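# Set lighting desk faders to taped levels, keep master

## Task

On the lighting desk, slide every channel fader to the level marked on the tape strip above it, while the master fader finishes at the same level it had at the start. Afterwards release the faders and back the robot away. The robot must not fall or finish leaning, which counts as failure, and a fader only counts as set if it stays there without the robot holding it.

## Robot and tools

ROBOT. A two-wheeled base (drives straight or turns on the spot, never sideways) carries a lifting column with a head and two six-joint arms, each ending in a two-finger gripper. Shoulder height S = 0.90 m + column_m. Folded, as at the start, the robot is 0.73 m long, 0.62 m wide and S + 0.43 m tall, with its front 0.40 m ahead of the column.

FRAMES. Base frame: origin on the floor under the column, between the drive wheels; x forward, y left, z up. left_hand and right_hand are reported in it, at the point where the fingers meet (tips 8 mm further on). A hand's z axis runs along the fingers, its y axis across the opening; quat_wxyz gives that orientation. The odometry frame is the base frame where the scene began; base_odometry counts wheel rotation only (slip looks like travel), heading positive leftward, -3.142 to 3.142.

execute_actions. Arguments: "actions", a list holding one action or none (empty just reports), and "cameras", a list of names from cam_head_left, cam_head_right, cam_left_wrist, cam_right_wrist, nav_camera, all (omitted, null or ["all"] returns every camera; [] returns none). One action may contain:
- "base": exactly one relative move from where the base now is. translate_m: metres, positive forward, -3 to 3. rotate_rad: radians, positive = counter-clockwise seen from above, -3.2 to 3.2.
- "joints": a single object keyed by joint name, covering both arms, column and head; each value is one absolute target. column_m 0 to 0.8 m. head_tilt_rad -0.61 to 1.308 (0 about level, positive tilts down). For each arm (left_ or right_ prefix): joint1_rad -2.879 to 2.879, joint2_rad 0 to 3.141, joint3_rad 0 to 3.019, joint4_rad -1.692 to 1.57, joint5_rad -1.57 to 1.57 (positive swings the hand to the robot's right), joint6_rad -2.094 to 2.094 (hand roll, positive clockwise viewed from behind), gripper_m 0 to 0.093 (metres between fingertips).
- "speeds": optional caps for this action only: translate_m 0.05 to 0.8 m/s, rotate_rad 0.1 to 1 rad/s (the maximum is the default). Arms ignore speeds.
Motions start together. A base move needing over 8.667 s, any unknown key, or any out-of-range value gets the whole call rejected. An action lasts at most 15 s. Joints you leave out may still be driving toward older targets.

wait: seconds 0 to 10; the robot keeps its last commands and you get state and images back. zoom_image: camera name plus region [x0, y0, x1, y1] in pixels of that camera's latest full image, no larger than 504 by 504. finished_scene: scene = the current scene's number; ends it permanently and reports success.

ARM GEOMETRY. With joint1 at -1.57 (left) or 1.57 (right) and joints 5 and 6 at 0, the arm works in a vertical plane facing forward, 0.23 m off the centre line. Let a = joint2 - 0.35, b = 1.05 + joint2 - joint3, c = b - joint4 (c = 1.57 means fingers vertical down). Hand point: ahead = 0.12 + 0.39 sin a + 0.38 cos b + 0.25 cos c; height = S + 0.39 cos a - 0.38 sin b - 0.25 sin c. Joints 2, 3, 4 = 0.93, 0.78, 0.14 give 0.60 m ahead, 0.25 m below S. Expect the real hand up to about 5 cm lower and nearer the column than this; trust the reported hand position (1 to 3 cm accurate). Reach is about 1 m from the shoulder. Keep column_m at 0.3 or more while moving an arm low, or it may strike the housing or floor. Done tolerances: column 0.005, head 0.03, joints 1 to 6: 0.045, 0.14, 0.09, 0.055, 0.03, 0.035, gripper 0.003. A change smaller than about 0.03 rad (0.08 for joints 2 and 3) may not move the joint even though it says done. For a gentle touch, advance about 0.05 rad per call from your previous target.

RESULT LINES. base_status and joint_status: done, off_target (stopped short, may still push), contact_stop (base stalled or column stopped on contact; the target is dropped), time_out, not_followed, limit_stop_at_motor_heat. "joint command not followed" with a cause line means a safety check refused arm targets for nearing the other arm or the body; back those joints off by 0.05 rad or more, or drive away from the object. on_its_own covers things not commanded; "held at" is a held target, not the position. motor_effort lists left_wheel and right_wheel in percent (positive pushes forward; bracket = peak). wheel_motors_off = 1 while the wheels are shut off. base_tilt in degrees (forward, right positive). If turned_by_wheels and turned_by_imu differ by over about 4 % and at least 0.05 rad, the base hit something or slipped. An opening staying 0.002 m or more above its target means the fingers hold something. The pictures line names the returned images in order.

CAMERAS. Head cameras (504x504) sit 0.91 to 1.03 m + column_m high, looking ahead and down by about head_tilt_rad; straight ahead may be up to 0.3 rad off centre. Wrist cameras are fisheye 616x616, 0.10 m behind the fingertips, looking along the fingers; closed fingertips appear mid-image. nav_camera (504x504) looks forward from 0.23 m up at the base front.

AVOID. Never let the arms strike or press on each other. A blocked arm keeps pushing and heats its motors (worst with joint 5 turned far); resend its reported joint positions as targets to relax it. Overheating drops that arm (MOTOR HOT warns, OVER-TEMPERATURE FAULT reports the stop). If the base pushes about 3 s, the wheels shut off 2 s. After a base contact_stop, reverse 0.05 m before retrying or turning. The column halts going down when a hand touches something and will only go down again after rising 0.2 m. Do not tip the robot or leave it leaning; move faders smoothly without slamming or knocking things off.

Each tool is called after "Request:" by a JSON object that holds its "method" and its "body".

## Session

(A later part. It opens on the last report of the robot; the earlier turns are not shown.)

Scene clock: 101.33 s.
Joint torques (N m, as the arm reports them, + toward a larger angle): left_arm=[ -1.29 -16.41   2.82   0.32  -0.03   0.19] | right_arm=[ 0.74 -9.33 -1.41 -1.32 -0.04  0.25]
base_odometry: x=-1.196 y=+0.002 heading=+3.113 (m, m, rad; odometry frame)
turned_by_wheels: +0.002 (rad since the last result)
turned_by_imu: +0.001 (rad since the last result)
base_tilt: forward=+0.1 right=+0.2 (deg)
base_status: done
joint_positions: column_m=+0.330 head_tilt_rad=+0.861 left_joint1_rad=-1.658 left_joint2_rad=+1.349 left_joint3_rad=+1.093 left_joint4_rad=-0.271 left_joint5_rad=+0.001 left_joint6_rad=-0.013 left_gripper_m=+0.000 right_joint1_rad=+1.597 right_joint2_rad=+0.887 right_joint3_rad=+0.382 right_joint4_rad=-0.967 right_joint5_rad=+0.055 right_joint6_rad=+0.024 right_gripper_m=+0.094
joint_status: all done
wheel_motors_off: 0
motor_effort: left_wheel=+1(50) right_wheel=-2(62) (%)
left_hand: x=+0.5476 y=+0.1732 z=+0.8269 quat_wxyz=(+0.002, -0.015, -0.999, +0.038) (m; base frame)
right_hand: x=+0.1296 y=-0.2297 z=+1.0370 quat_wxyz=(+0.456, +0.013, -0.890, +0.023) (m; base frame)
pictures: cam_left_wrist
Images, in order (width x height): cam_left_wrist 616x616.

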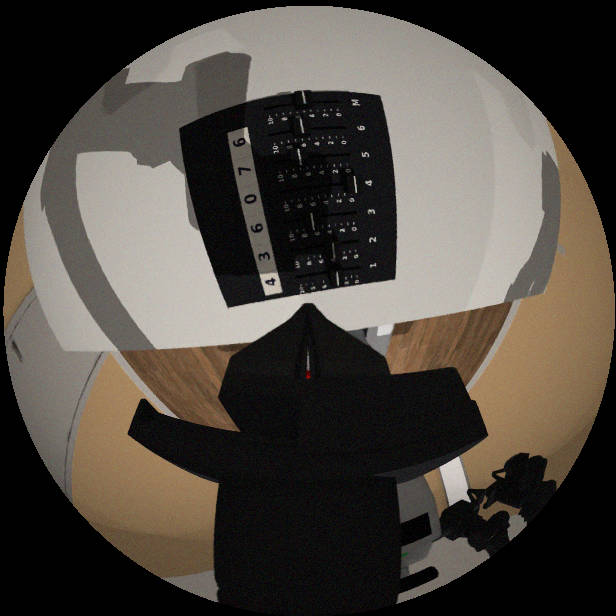

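Request:
{"method": "execute_actions", "body": {"actions": [{"base": {"translate_m": 0.03}, "joints": {"left_joint6_rad": -1.57}, "speeds": {"translate_m": 0.05}}], "cameras": []}}

Request:
{"method": "execute_actions", "body": {"actions": [{"joints": {"column_m": 0.292}}], "cameras": []}}

Request:
{"method": "execute_actions", "body": {"actions": [{"base": {"rotate_rad": -0.019}, "speeds": {"rotate_rad": 0.1}}], "cameras": []}}

Request:
{"method": "execute_actions", "body": {"actions": [{"base": {"rotate_rad": 0.008}, "speeds": {"rotate_rad": 0.1}}], "cameras": []}}

Request:
{"method": "execute_actions", "body": {"actions": [{"joints": {"column_m": 0.32}}], "cameras": []}}

Request:
{"method": "execute_actions", "body": {"actions": [{"base": {"rotate_rad": 0.036}, "speeds": {"rotate_rad": 0.2}}], "cameras": []}}

Request:
{"method": "execute_actions", "body": {"actions": [{"base": {"translate_m": 0.024}, "speeds": {"translate_m": 0.05}}], "cameras": ["cam_left_wrist"]}}

Scene clock: 113.47 s.
Joint torques (N m, as the arm reports them, + toward a larger angle): left_arm=[ -1.28 -16.54   2.6    0.23  -0.13  -0.11] | right_arm=[ 1.36 -9.16 -1.32 -1.09 -0.03  0.2 ]
base_odometry: x=-1.226 y=+0.002 heading=+3.112 (m, m, rad; odometry frame)
turned_by_wheels: -0.001 (rad since the last result)
turned_by_imu: -0.003 (rad since the last result)
base_tilt: forward=+0.2 right=+0.3 (deg)
base_status: done
joint_positions: column_m=+0.330 head_tilt_rad=+0.861 left_joint1_rad=-1.658 left_joint2_rad=+1.349 left_joint3_rad=+1.095 left_joint4_rad=-0.271 left_joint5_rad=+0.001 left_joint6_rad=-1.557 left_gripper_m=+0.000 right_joint1_rad=+1.597 right_joint2_rad=+0.887 right_joint3_rad=+0.383 right_joint4_rad=-0.967 right_joint5_rad=+0.055 right_joint6_rad=+0.024 right_gripper_m=+0.094
joint_status: all done
wheel_motors_off: 0
motor_effort: left_wheel=-1(48) right_wheel=+3(67) (%)
left_hand: x=+0.5487 y=+0.1730 z=+0.8271 quat_wxyz=(+0.027, +0.686, -0.727, +0.027) (m; base frame)
right_hand: x=+0.1300 y=-0.2297 z=+1.0369 quat_wxyz=(+0.456, +0.013, -0.890, +0.023) (m; base frame)
pictures: none
No camera images: the call's "cameras" was empty. Leave "cameras" out to get every camera's image.

Scene clock: 114.53 s.
Joint torques (N m, as the arm reports them, + toward a larger angle): left_arm=[ -1.33 -16.5    2.6    0.23  -0.14  -0.1 ] | right_arm=[ 0.26 -9.48 -1.35 -1.39 -0.04  0.19]
base_odometry: x=-1.226 y=+0.002 heading=+3.112 (m, m, rad; odometry frame)
turned_by_wheels: +0.000 (rad since the last result)
turned_by_imu: +0.000 (rad since the last result)
base_tilt: forward=+0.2 right=+0.2 (deg)
base_status: not commanded
joint_positions: column_m=+0.292 head_tilt_rad=+0.861 left_joint1_rad=-1.658 left_joint2_rad=+1.349 left_joint3_rad=+1.095 left_joint4_rad=-0.271 left_joint5_rad=+0.001 left_joint6_rad=-1.557 left_gripper_m=+0.000 right_joint1_rad=+1.597 right_joint2_rad=+0.887 right_joint3_rad=+0.383 right_joint4_rad=-0.967 right_joint5_rad=+0.055 right_joint6_rad=+0.024 right_gripper_m=+0.094
joint_status: all done
wheel_motors_off: 0
motor_effort: left_wheel=-2(1) right_wheel=+3(3) (%)
left_hand: x=+0.5487 y=+0.1730 z=+0.7892 quat_wxyz=(+0.027, +0.686, -0.727, +0.027) (m; base frame)
right_hand: x=+0.1300 y=-0.2297 z=+0.9989 quat_wxyz=(+0.456, +0.013, -0.890, +0.023) (m; base frame)
pictures: none
No camera images: the call's "cameras" was empty. Leave "cameras" out to get every camera's image.

Scene clock: 115.23 s.
Joint torques (N m, as the arm reports them, + toward a larger angle): left_arm=[ -1.21 -16.43   2.58   0.26  -0.13  -0.1 ] | right_arm=[ 0.55 -9.08 -1.24 -1.29 -0.02  0.19]
base_odometry: x=-1.226 y=+0.002 heading=+3.095 (m, m, rad; odometry frame)
turned_by_wheels: -0.017 (rad since the last result)
turned_by_imu: -0.017 (rad since the last result)
base_tilt: forward=+0.2 right=+0.3 (deg)
base_status: done
joint_positions: column_m=+0.292 head_tilt_rad=+0.861 left_joint1_rad=-1.658 left_joint2_rad=+1.349 left_joint3_rad=+1.095 left_joint4_rad=-0.271 left_joint5_rad=+0.001 left_joint6_rad=-1.557 left_gripper_m=+0.000 right_joint1_rad=+1.597 right_joint2_rad=+0.887 right_joint3_rad=+0.383 right_joint4_rad=-0.967 right_joint5_rad=+0.055 right_joint6_rad=+0.024 right_gripper_m=+0.094
joint_status: not commanded
wheel_motors_off: 0
motor_effort: left_wheel=+2(49) right_wheel=-1(52) (%)
left_hand: x=+0.5487 y=+0.1730 z=+0.7892 quat_wxyz=(+0.027, +0.686, -0.727, +0.027) (m; base frame)
right_hand: x=+0.1300 y=-0.2297 z=+0.9989 quat_wxyz=(+0.456, +0.013, -0.890, +0.023) (m; base frame)
pictures: none
No camera images: the call's "cameras" was empty. Leave "cameras" out to get every camera's image.

Scene clock: 115.87 s.
Joint torques (N m, as the arm reports them, + toward a larger angle): left_arm=[ -1.24 -16.52   2.69   0.28  -0.12  -0.1 ] | right_arm=[ 0.95 -9.82 -1.31 -1.23  0.01  0.24]
base_odometry: x=-1.226 y=+0.002 heading=+3.102 (m, m, rad; odometry frame)
turned_by_wheels: +0.007 (rad since the last result)
turned_by_imu: +0.006 (rad since the last result)
base_tilt: forward=+0.3 right=+0.3 (deg)
base_status: done
joint_positions: column_m=+0.292 head_tilt_rad=+0.861 left_joint1_rad=-1.658 left_joint2_rad=+1.349 left_joint3_rad=+1.095 left_joint4_rad=-0.271 left_joint5_rad=+0.001 left_joint6_rad=-1.557 left_gripper_m=+0.000 right_joint1_rad=+1.597 right_joint2_rad=+0.887 right_joint3_rad=+0.383 right_joint4_rad=-0.967 right_joint5_rad=+0.055 right_joint6_rad=+0.024 right_gripper_m=+0.094
joint_status: not commanded
wheel_motors_off: 0
motor_effort: left_wheel=+1(29) right_wheel=+1(45) (%)
left_hand: x=+0.5488 y=+0.1734 z=+0.7891 quat_wxyz=(+0.027, +0.686, -0.727, +0.027) (m; base frame)
right_hand: x=+0.1300 y=-0.2297 z=+0.9989 quat_wxyz=(+0.456, +0.013, -0.890, +0.023) (m; base frame)
pictures: none
No camera images: the call's "cameras" was empty. Leave "cameras" out to get every camera's image.

Scene clock: 116.83 s.
Joint torques (N m, as the arm reports them, + toward a larger angle): left_arm=[ -1.27 -16.46   2.64   0.24  -0.13  -0.11] | right_arm=[ 0.72 -9.96 -1.33 -1.24 -0.03  0.18]
base_odometry: x=-1.226 y=+0.002 heading=+3.102 (m, m, rad; odometry frame)
turned_by_wheels: +0.000 (rad since the last result)
turned_by_imu: +0.000 (rad since the last result)
base_tilt: forward=+0.2 right=+0.3 (deg)
base_status: not commanded
joint_positions: column_m=+0.320 head_tilt_rad=+0.861 left_joint1_rad=-1.658 left_joint2_rad=+1.349 left_joint3_rad=+1.095 left_joint4_rad=-0.271 left_joint5_rad=+0.001 left_joint6_rad=-1.557 left_gripper_m=+0.000 right_joint1_rad=+1.597 right_joint2_rad=+0.887 right_joint3_rad=+0.383 right_joint4_rad=-0.967 right_joint5_rad=+0.055 right_joint6_rad=+0.024 right_gripper_m=+0.094
joint_status: all done
wheel_motors_off: 0
motor_effort: left_wheel=-1(1) right_wheel=+3(3) (%)
left_hand: x=+0.5488 y=+0.1734 z=+0.8171 quat_wxyz=(+0.027, +0.686, -0.727, +0.027) (m; base frame)
right_hand: x=+0.1300 y=-0.2297 z=+1.0268 quat_wxyz=(+0.456, +0.013, -0.890, +0.023) (m; base frame)
pictures: none
No camera images: the call's "cameras" was empty. Leave "cameras" out to get every camera's image.

Scene clock: 117.73 s.
Joint torques (N m, as the arm reports them, + toward a larger angle): left_arm=[ -1.25 -16.49   2.6    0.22  -0.13  -0.11] | right_arm=[ 0.57 -9.8  -1.31 -1.27 -0.02  0.21]
base_odometry: x=-1.226 y=+0.002 heading=+3.135 (m, m, rad; odometry frame)
turned_by_wheels: +0.034 (rad since the last result)
turned_by_imu: +0.034 (rad since the last result)
base_tilt: forward=+0.2 right=+0.3 (deg)
base_status: done
joint_positions: column_m=+0.320 head_tilt_rad=+0.861 left_joint1_rad=-1.659 left_joint2_rad=+1.349 left_joint3_rad=+1.095 left_joint4_rad=-0.271 left_joint5_rad=+0.001 left_joint6_rad=-1.557 left_gripper_m=+0.000 right_joint1_rad=+1.597 right_joint2_rad=+0.887 right_joint3_rad=+0.383 right_joint4_rad=-0.967 right_joint5_rad=+0.055 right_joint6_rad=+0.024 right_gripper_m=+0.094
joint_status: not commanded
wheel_motors_off: 0
motor_effort: left_wheel=-2(42) right_wheel=+0(52) (%)
left_hand: x=+0.5487 y=+0.1725 z=+0.8171 quat_wxyz=(+0.028, +0.686, -0.727, +0.027) (m; base frame)
right_hand: x=+0.1300 y=-0.2297 z=+1.0268 quat_wxyz=(+0.456, +0.013, -0.890, +0.023) (m; base frame)
pictures: none
No camera images: the call's "cameras" was empty. Leave "cameras" out to get every camera's image.

Scene clock: 118.93 s.
Joint torques (N m, as the arm reports them, + toward a larger angle): left_arm=[ -1.24 -16.38   2.7    0.17  -0.13  -0.1 ] | right_arm=[ 0.53 -9.81 -1.41 -1.31 -0.03  0.21]
base_odometry: x=-1.250 y=+0.003 heading=+3.133 (m, m, rad; odometry frame)
turned_by_wheels: -0.002 (rad since the last result)
turned_by_imu: -0.003 (rad since the last result)
base_tilt: forward=+0.2 right=+0.2 (deg)
base_status: done
joint_positions: column_m=+0.320 head_tilt_rad=+0.861 left_joint1_rad=-1.659 left_joint2_rad=+1.349 left_joint3_rad=+1.095 left_joint4_rad=-0.271 left_joint5_rad=+0.001 left_joint6_rad=-1.557 left_gripper_m=+0.000 right_joint1_rad=+1.597 right_joint2_rad=+0.887 right_joint3_rad=+0.383 right_joint4_rad=-0.967 right_joint5_rad=+0.055 right_joint6_rad=+0.024 right_gripper_m=+0.094
joint_status: not commanded
wheel_motors_off: 0
motor_effort: left_wheel=-1(61) right_wheel=+2(46) (%)
left_hand: x=+0.5482 y=+0.1725 z=+0.8170 quat_wxyz=(+0.028, +0.686, -0.727, +0.027) (m; base frame)
right_hand: x=+0.1302 y=-0.2297 z=+1.0268 quat_wxyz=(+0.456, +0.013, -0.890, +0.023) (m; base frame)
pictures: cam_left_wrist
Images, in order (width x height): cam_left_wrist 616x616.

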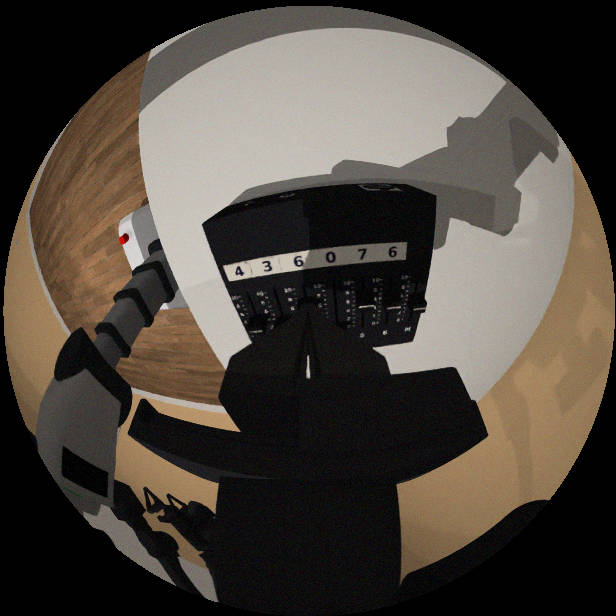

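Heading 3.133; go to ~3.125.

Request:
{"method": "execute_actions", "body": {"actions": [{"joints": {"column_m": 0.292}}], "cameras": []}}

Request:
{"method": "execute_actions", "body": {"actions": [{"base": {"rotate_rad": -0.01}, "speeds": {"rotate_rad": 0.1}}], "cameras": []}}

Request:
{"method": "execute_actions", "body": {"actions": [{"base": {"rotate_rad": 0.008}, "speeds": {"rotate_rad": 0.1}}], "cameras": []}}

Request:
{"method": "execute_actions", "body": {"actions": [{"base": {"translate_m": -0.04}, "joints": {"column_m": 0.33, "left_joint6_rad": 0.0}}], "cameras": ["cam_left_wrist"]}}

Request:
{"method": "zoom_image", "body": {"camera": "cam_left_wrist", "region": [200, 150, 400, 320]}}

Scene clock: 125.83 s.
Joint torques (N m, as the arm reports them, + toward a larger angle): left_arm=[ -1.18 -16.24   2.75   0.23  -0.14  -0.1 ] | right_arm=[ 1.03 -9.68 -1.34 -1.43 -0.06  0.22]
base_odometry: x=-1.250 y=+0.003 heading=+3.133 (m, m, rad; odometry frame)
turned_by_wheels: +0.000 (rad since the last result)
turned_by_imu: -0.002 (rad since the last result)
base_tilt: forward=+0.3 right=+0.3 (deg)
base_status: not commanded
joint_positions: column_m=+0.292 head_tilt_rad=+0.861 left_joint1_rad=-1.659 left_joint2_rad=+1.349 left_joint3_rad=+1.095 left_joint4_rad=-0.271 left_joint5_rad=+0.001 left_joint6_rad=-1.557 left_gripper_m=+0.000 right_joint1_rad=+1.597 right_joint2_rad=+0.887 right_joint3_rad=+0.383 right_joint4_rad=-0.967 right_joint5_rad=+0.055 right_joint6_rad=+0.024 right_gripper_m=+0.094
joint_status: all done
wheel_motors_off: 0
motor_effort: left_wheel=-4(4) right_wheel=+3(3) (%)
left_hand: x=+0.5482 y=+0.1725 z=+0.7891 quat_wxyz=(+0.028, +0.686, -0.727, +0.027) (m; base frame)
right_hand: x=+0.1302 y=-0.2297 z=+0.9989 quat_wxyz=(+0.456, +0.013, -0.890, +0.023) (m; base frame)
pictures: none
No camera images: the call's "cameras" was empty. Leave "cameras" out to get every camera's image.

Scene clock: 126.57 s.
Joint torques (N m, as the arm reports them, + toward a larger angle): left_arm=[ -0.93 -16.25   2.69   0.22  -0.13  -0.1 ] | right_arm=[ 1.08 -9.45 -1.3  -1.39 -0.01  0.22]
base_odometry: x=-1.250 y=+0.003 heading=+3.125 (m, m, rad; odometry frame)
turned_by_wheels: -0.009 (rad since the last result)
turned_by_imu: -0.009 (rad since the last result)
base_tilt: forward=+0.2 right=+0.2 (deg)
base_status: done
joint_positions: column_m=+0.292 head_tilt_rad=+0.861 left_joint1_rad=-1.660 left_joint2_rad=+1.349 left_joint3_rad=+1.095 left_joint4_rad=-0.271 left_joint5_rad=+0.001 left_joint6_rad=-1.557 left_gripper_m=+0.000 right_joint1_rad=+1.597 right_joint2_rad=+0.887 right_joint3_rad=+0.383 right_joint4_rad=-0.967 right_joint5_rad=+0.055 right_joint6_rad=+0.024 right_gripper_m=+0.094
joint_status: not commanded
wheel_motors_off: 0
motor_effort: left_wheel=+1(48) right_wheel=-1(42) (%)
left_hand: x=+0.5482 y=+0.1721 z=+0.7892 quat_wxyz=(+0.028, +0.686, -0.727, +0.027) (m; base frame)
right_hand: x=+0.1302 y=-0.2297 z=+0.9989 quat_wxyz=(+0.456, +0.013, -0.890, +0.023) (m; base frame)
pictures: none
No camera images: the call's "cameras" was empty. Leave "cameras" out to get every camera's image.

Scene clock: 127.23 s.
Joint torques (N m, as the arm reports them, + toward a larger angle): left_arm=[ -1.07 -16.44   2.67   0.25  -0.13  -0.1 ] | right_arm=[ 0.72 -9.76 -1.35 -1.28 -0.09  0.21]
base_odometry: x=-1.250 y=+0.003 heading=+3.131 (m, m, rad; odometry frame)
turned_by_wheels: +0.006 (rad since the last result)
turned_by_imu: +0.006 (rad since the last result)
base_tilt: forward=+0.2 right=+0.2 (deg)
base_status: done
joint_positions: column_m=+0.292 head_tilt_rad=+0.861 left_joint1_rad=-1.659 left_joint2_rad=+1.349 left_joint3_rad=+1.095 left_joint4_rad=-0.271 left_joint5_rad=+0.001 left_joint6_rad=-1.557 left_gripper_m=+0.000 right_joint1_rad=+1.597 right_joint2_rad=+0.887 right_joint3_rad=+0.383 right_joint4_rad=-0.967 right_joint5_rad=+0.055 right_joint6_rad=+0.024 right_gripper_m=+0.094
joint_status: not commanded
wheel_motors_off: 0
motor_effort: left_wheel=-2(50) right_wheel=+1(45) (%)
left_hand: x=+0.5483 y=+0.1728 z=+0.7891 quat_wxyz=(+0.028, +0.686, -0.727, +0.027) (m; base frame)
right_hand: x=+0.1302 y=-0.2297 z=+0.9989 quat_wxyz=(+0.456, +0.013, -0.890, +0.023) (m; base frame)
pictures: none
No camera images: the call's "cameras" was empty. Leave "cameras" out to get every camera's image.

Scene clock: 128.97 s.
Joint torques (N m, as the arm reports them, + toward a larger angle): left_arm=[ -1.28 -16.39   2.87   0.35  -0.01   0.18] | right_arm=[ 0.31 -9.55 -1.33 -1.21 -0.01  0.19]
base_odometry: x=-1.210 y=+0.002 heading=+3.132 (m, m, rad; odometry frame)
turned_by_wheels: +0.001 (rad since the last result)
turned_by_imu: +0.001 (rad since the last result)
base_tilt: forward=+0.3 right=+0.2 (deg)
base_status: done
joint_positions: column_m=+0.330 head_tilt_rad=+0.861 left_joint1_rad=-1.659 left_joint2_rad=+1.349 left_joint3_rad=+1.094 left_joint4_rad=-0.271 left_joint5_rad=+0.001 left_joint6_rad=-0.013 left_gripper_m=+0.000 right_joint1_rad=+1.597 right_joint2_rad=+0.887 right_joint3_rad=+0.383 right_joint4_rad=-0.967 right_joint5_rad=+0.055 right_joint6_rad=+0.024 right_gripper_m=+0.094
joint_status: all done
wheel_motors_off: 0
motor_effort: left_wheel=+1(54) right_wheel=-2(46) (%)
left_hand: x=+0.5476 y=+0.1728 z=+0.8268 quat_wxyz=(+0.002, -0.016, -0.999, +0.039) (m; base frame)
right_hand: x=+0.1300 y=-0.2297 z=+1.0369 quat_wxyz=(+0.456, +0.013, -0.890, +0.023) (m; base frame)
pictures: cam_left_wrist
Images, in order (width x height): cam_left_wrist 616x616.

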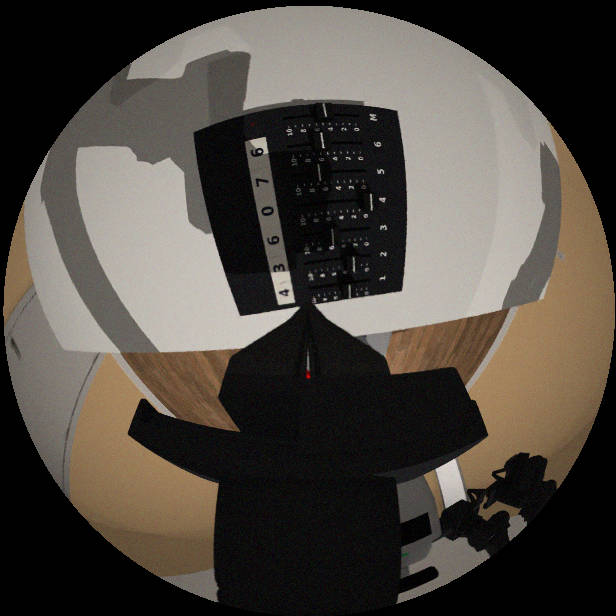

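Region (200, 150, 400, 320) of cam_left_wrist's 616x616 image, scaled by 2.520, with more detail than that image has; it fills the top 428 rows of this view, and the rest is white.

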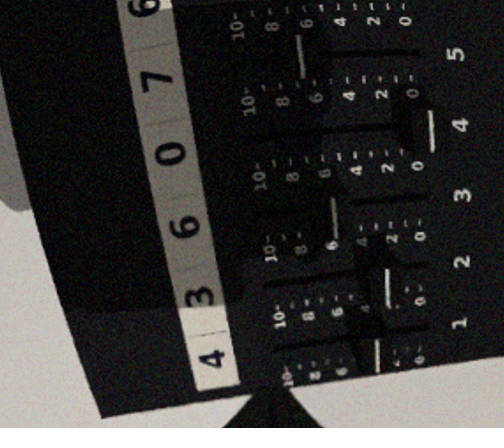

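Request:
{"method": "execute_actions", "body": {"actions": [{"base": {"translate_m": -0.4}, "joints": {"column_m": 0.42}}], "cameras": []}}

Request:
{"method": "finished_scene", "body": {"scene": 2}}

Scene clock: 135.77 s.
Joint torques (N m, as the arm reports them, + toward a larger angle): left_arm=[ -1.25 -16.48   2.93   0.33  -0.01   0.19] | right_arm=[ 0.54 -9.3  -1.36 -1.5  -0.04  0.21]
base_odometry: x=-0.810 y=-0.002 heading=+3.130 (m, m, rad; odometry frame)
turned_by_wheels: -0.002 (rad since the last result)
turned_by_imu: -0.005 (rad since the last result)
base_tilt: forward=+0.1 right=+0.3 (deg)
base_status: done
joint_positions: column_m=+0.420 head_tilt_rad=+0.861 left_joint1_rad=-1.659 left_joint2_rad=+1.350 left_joint3_rad=+1.093 left_joint4_rad=-0.271 left_joint5_rad=+0.001 left_joint6_rad=-0.013 left_gripper_m=+0.000 right_joint1_rad=+1.597 right_joint2_rad=+0.887 right_joint3_rad=+0.381 right_joint4_rad=-0.967 right_joint5_rad=+0.055 right_joint6_rad=+0.024 right_gripper_m=+0.094
joint_status: all done
wheel_motors_off: 0
motor_effort: left_wheel=-3(78) right_wheel=+1(56) (%)
left_hand: x=+0.5468 y=+0.1726 z=+0.9165 quat_wxyz=(+0.002, -0.016, -0.999, +0.039) (m; base frame)
right_hand: x=+0.1292 y=-0.2297 z=+1.1271 quat_wxyz=(+0.456, +0.013, -0.889, +0.023) (m; base frame)
pictures: none
No camera images: the call's "cameras" was empty. Leave "cameras" out to get every camera's image.

The scene is finished: the task was done.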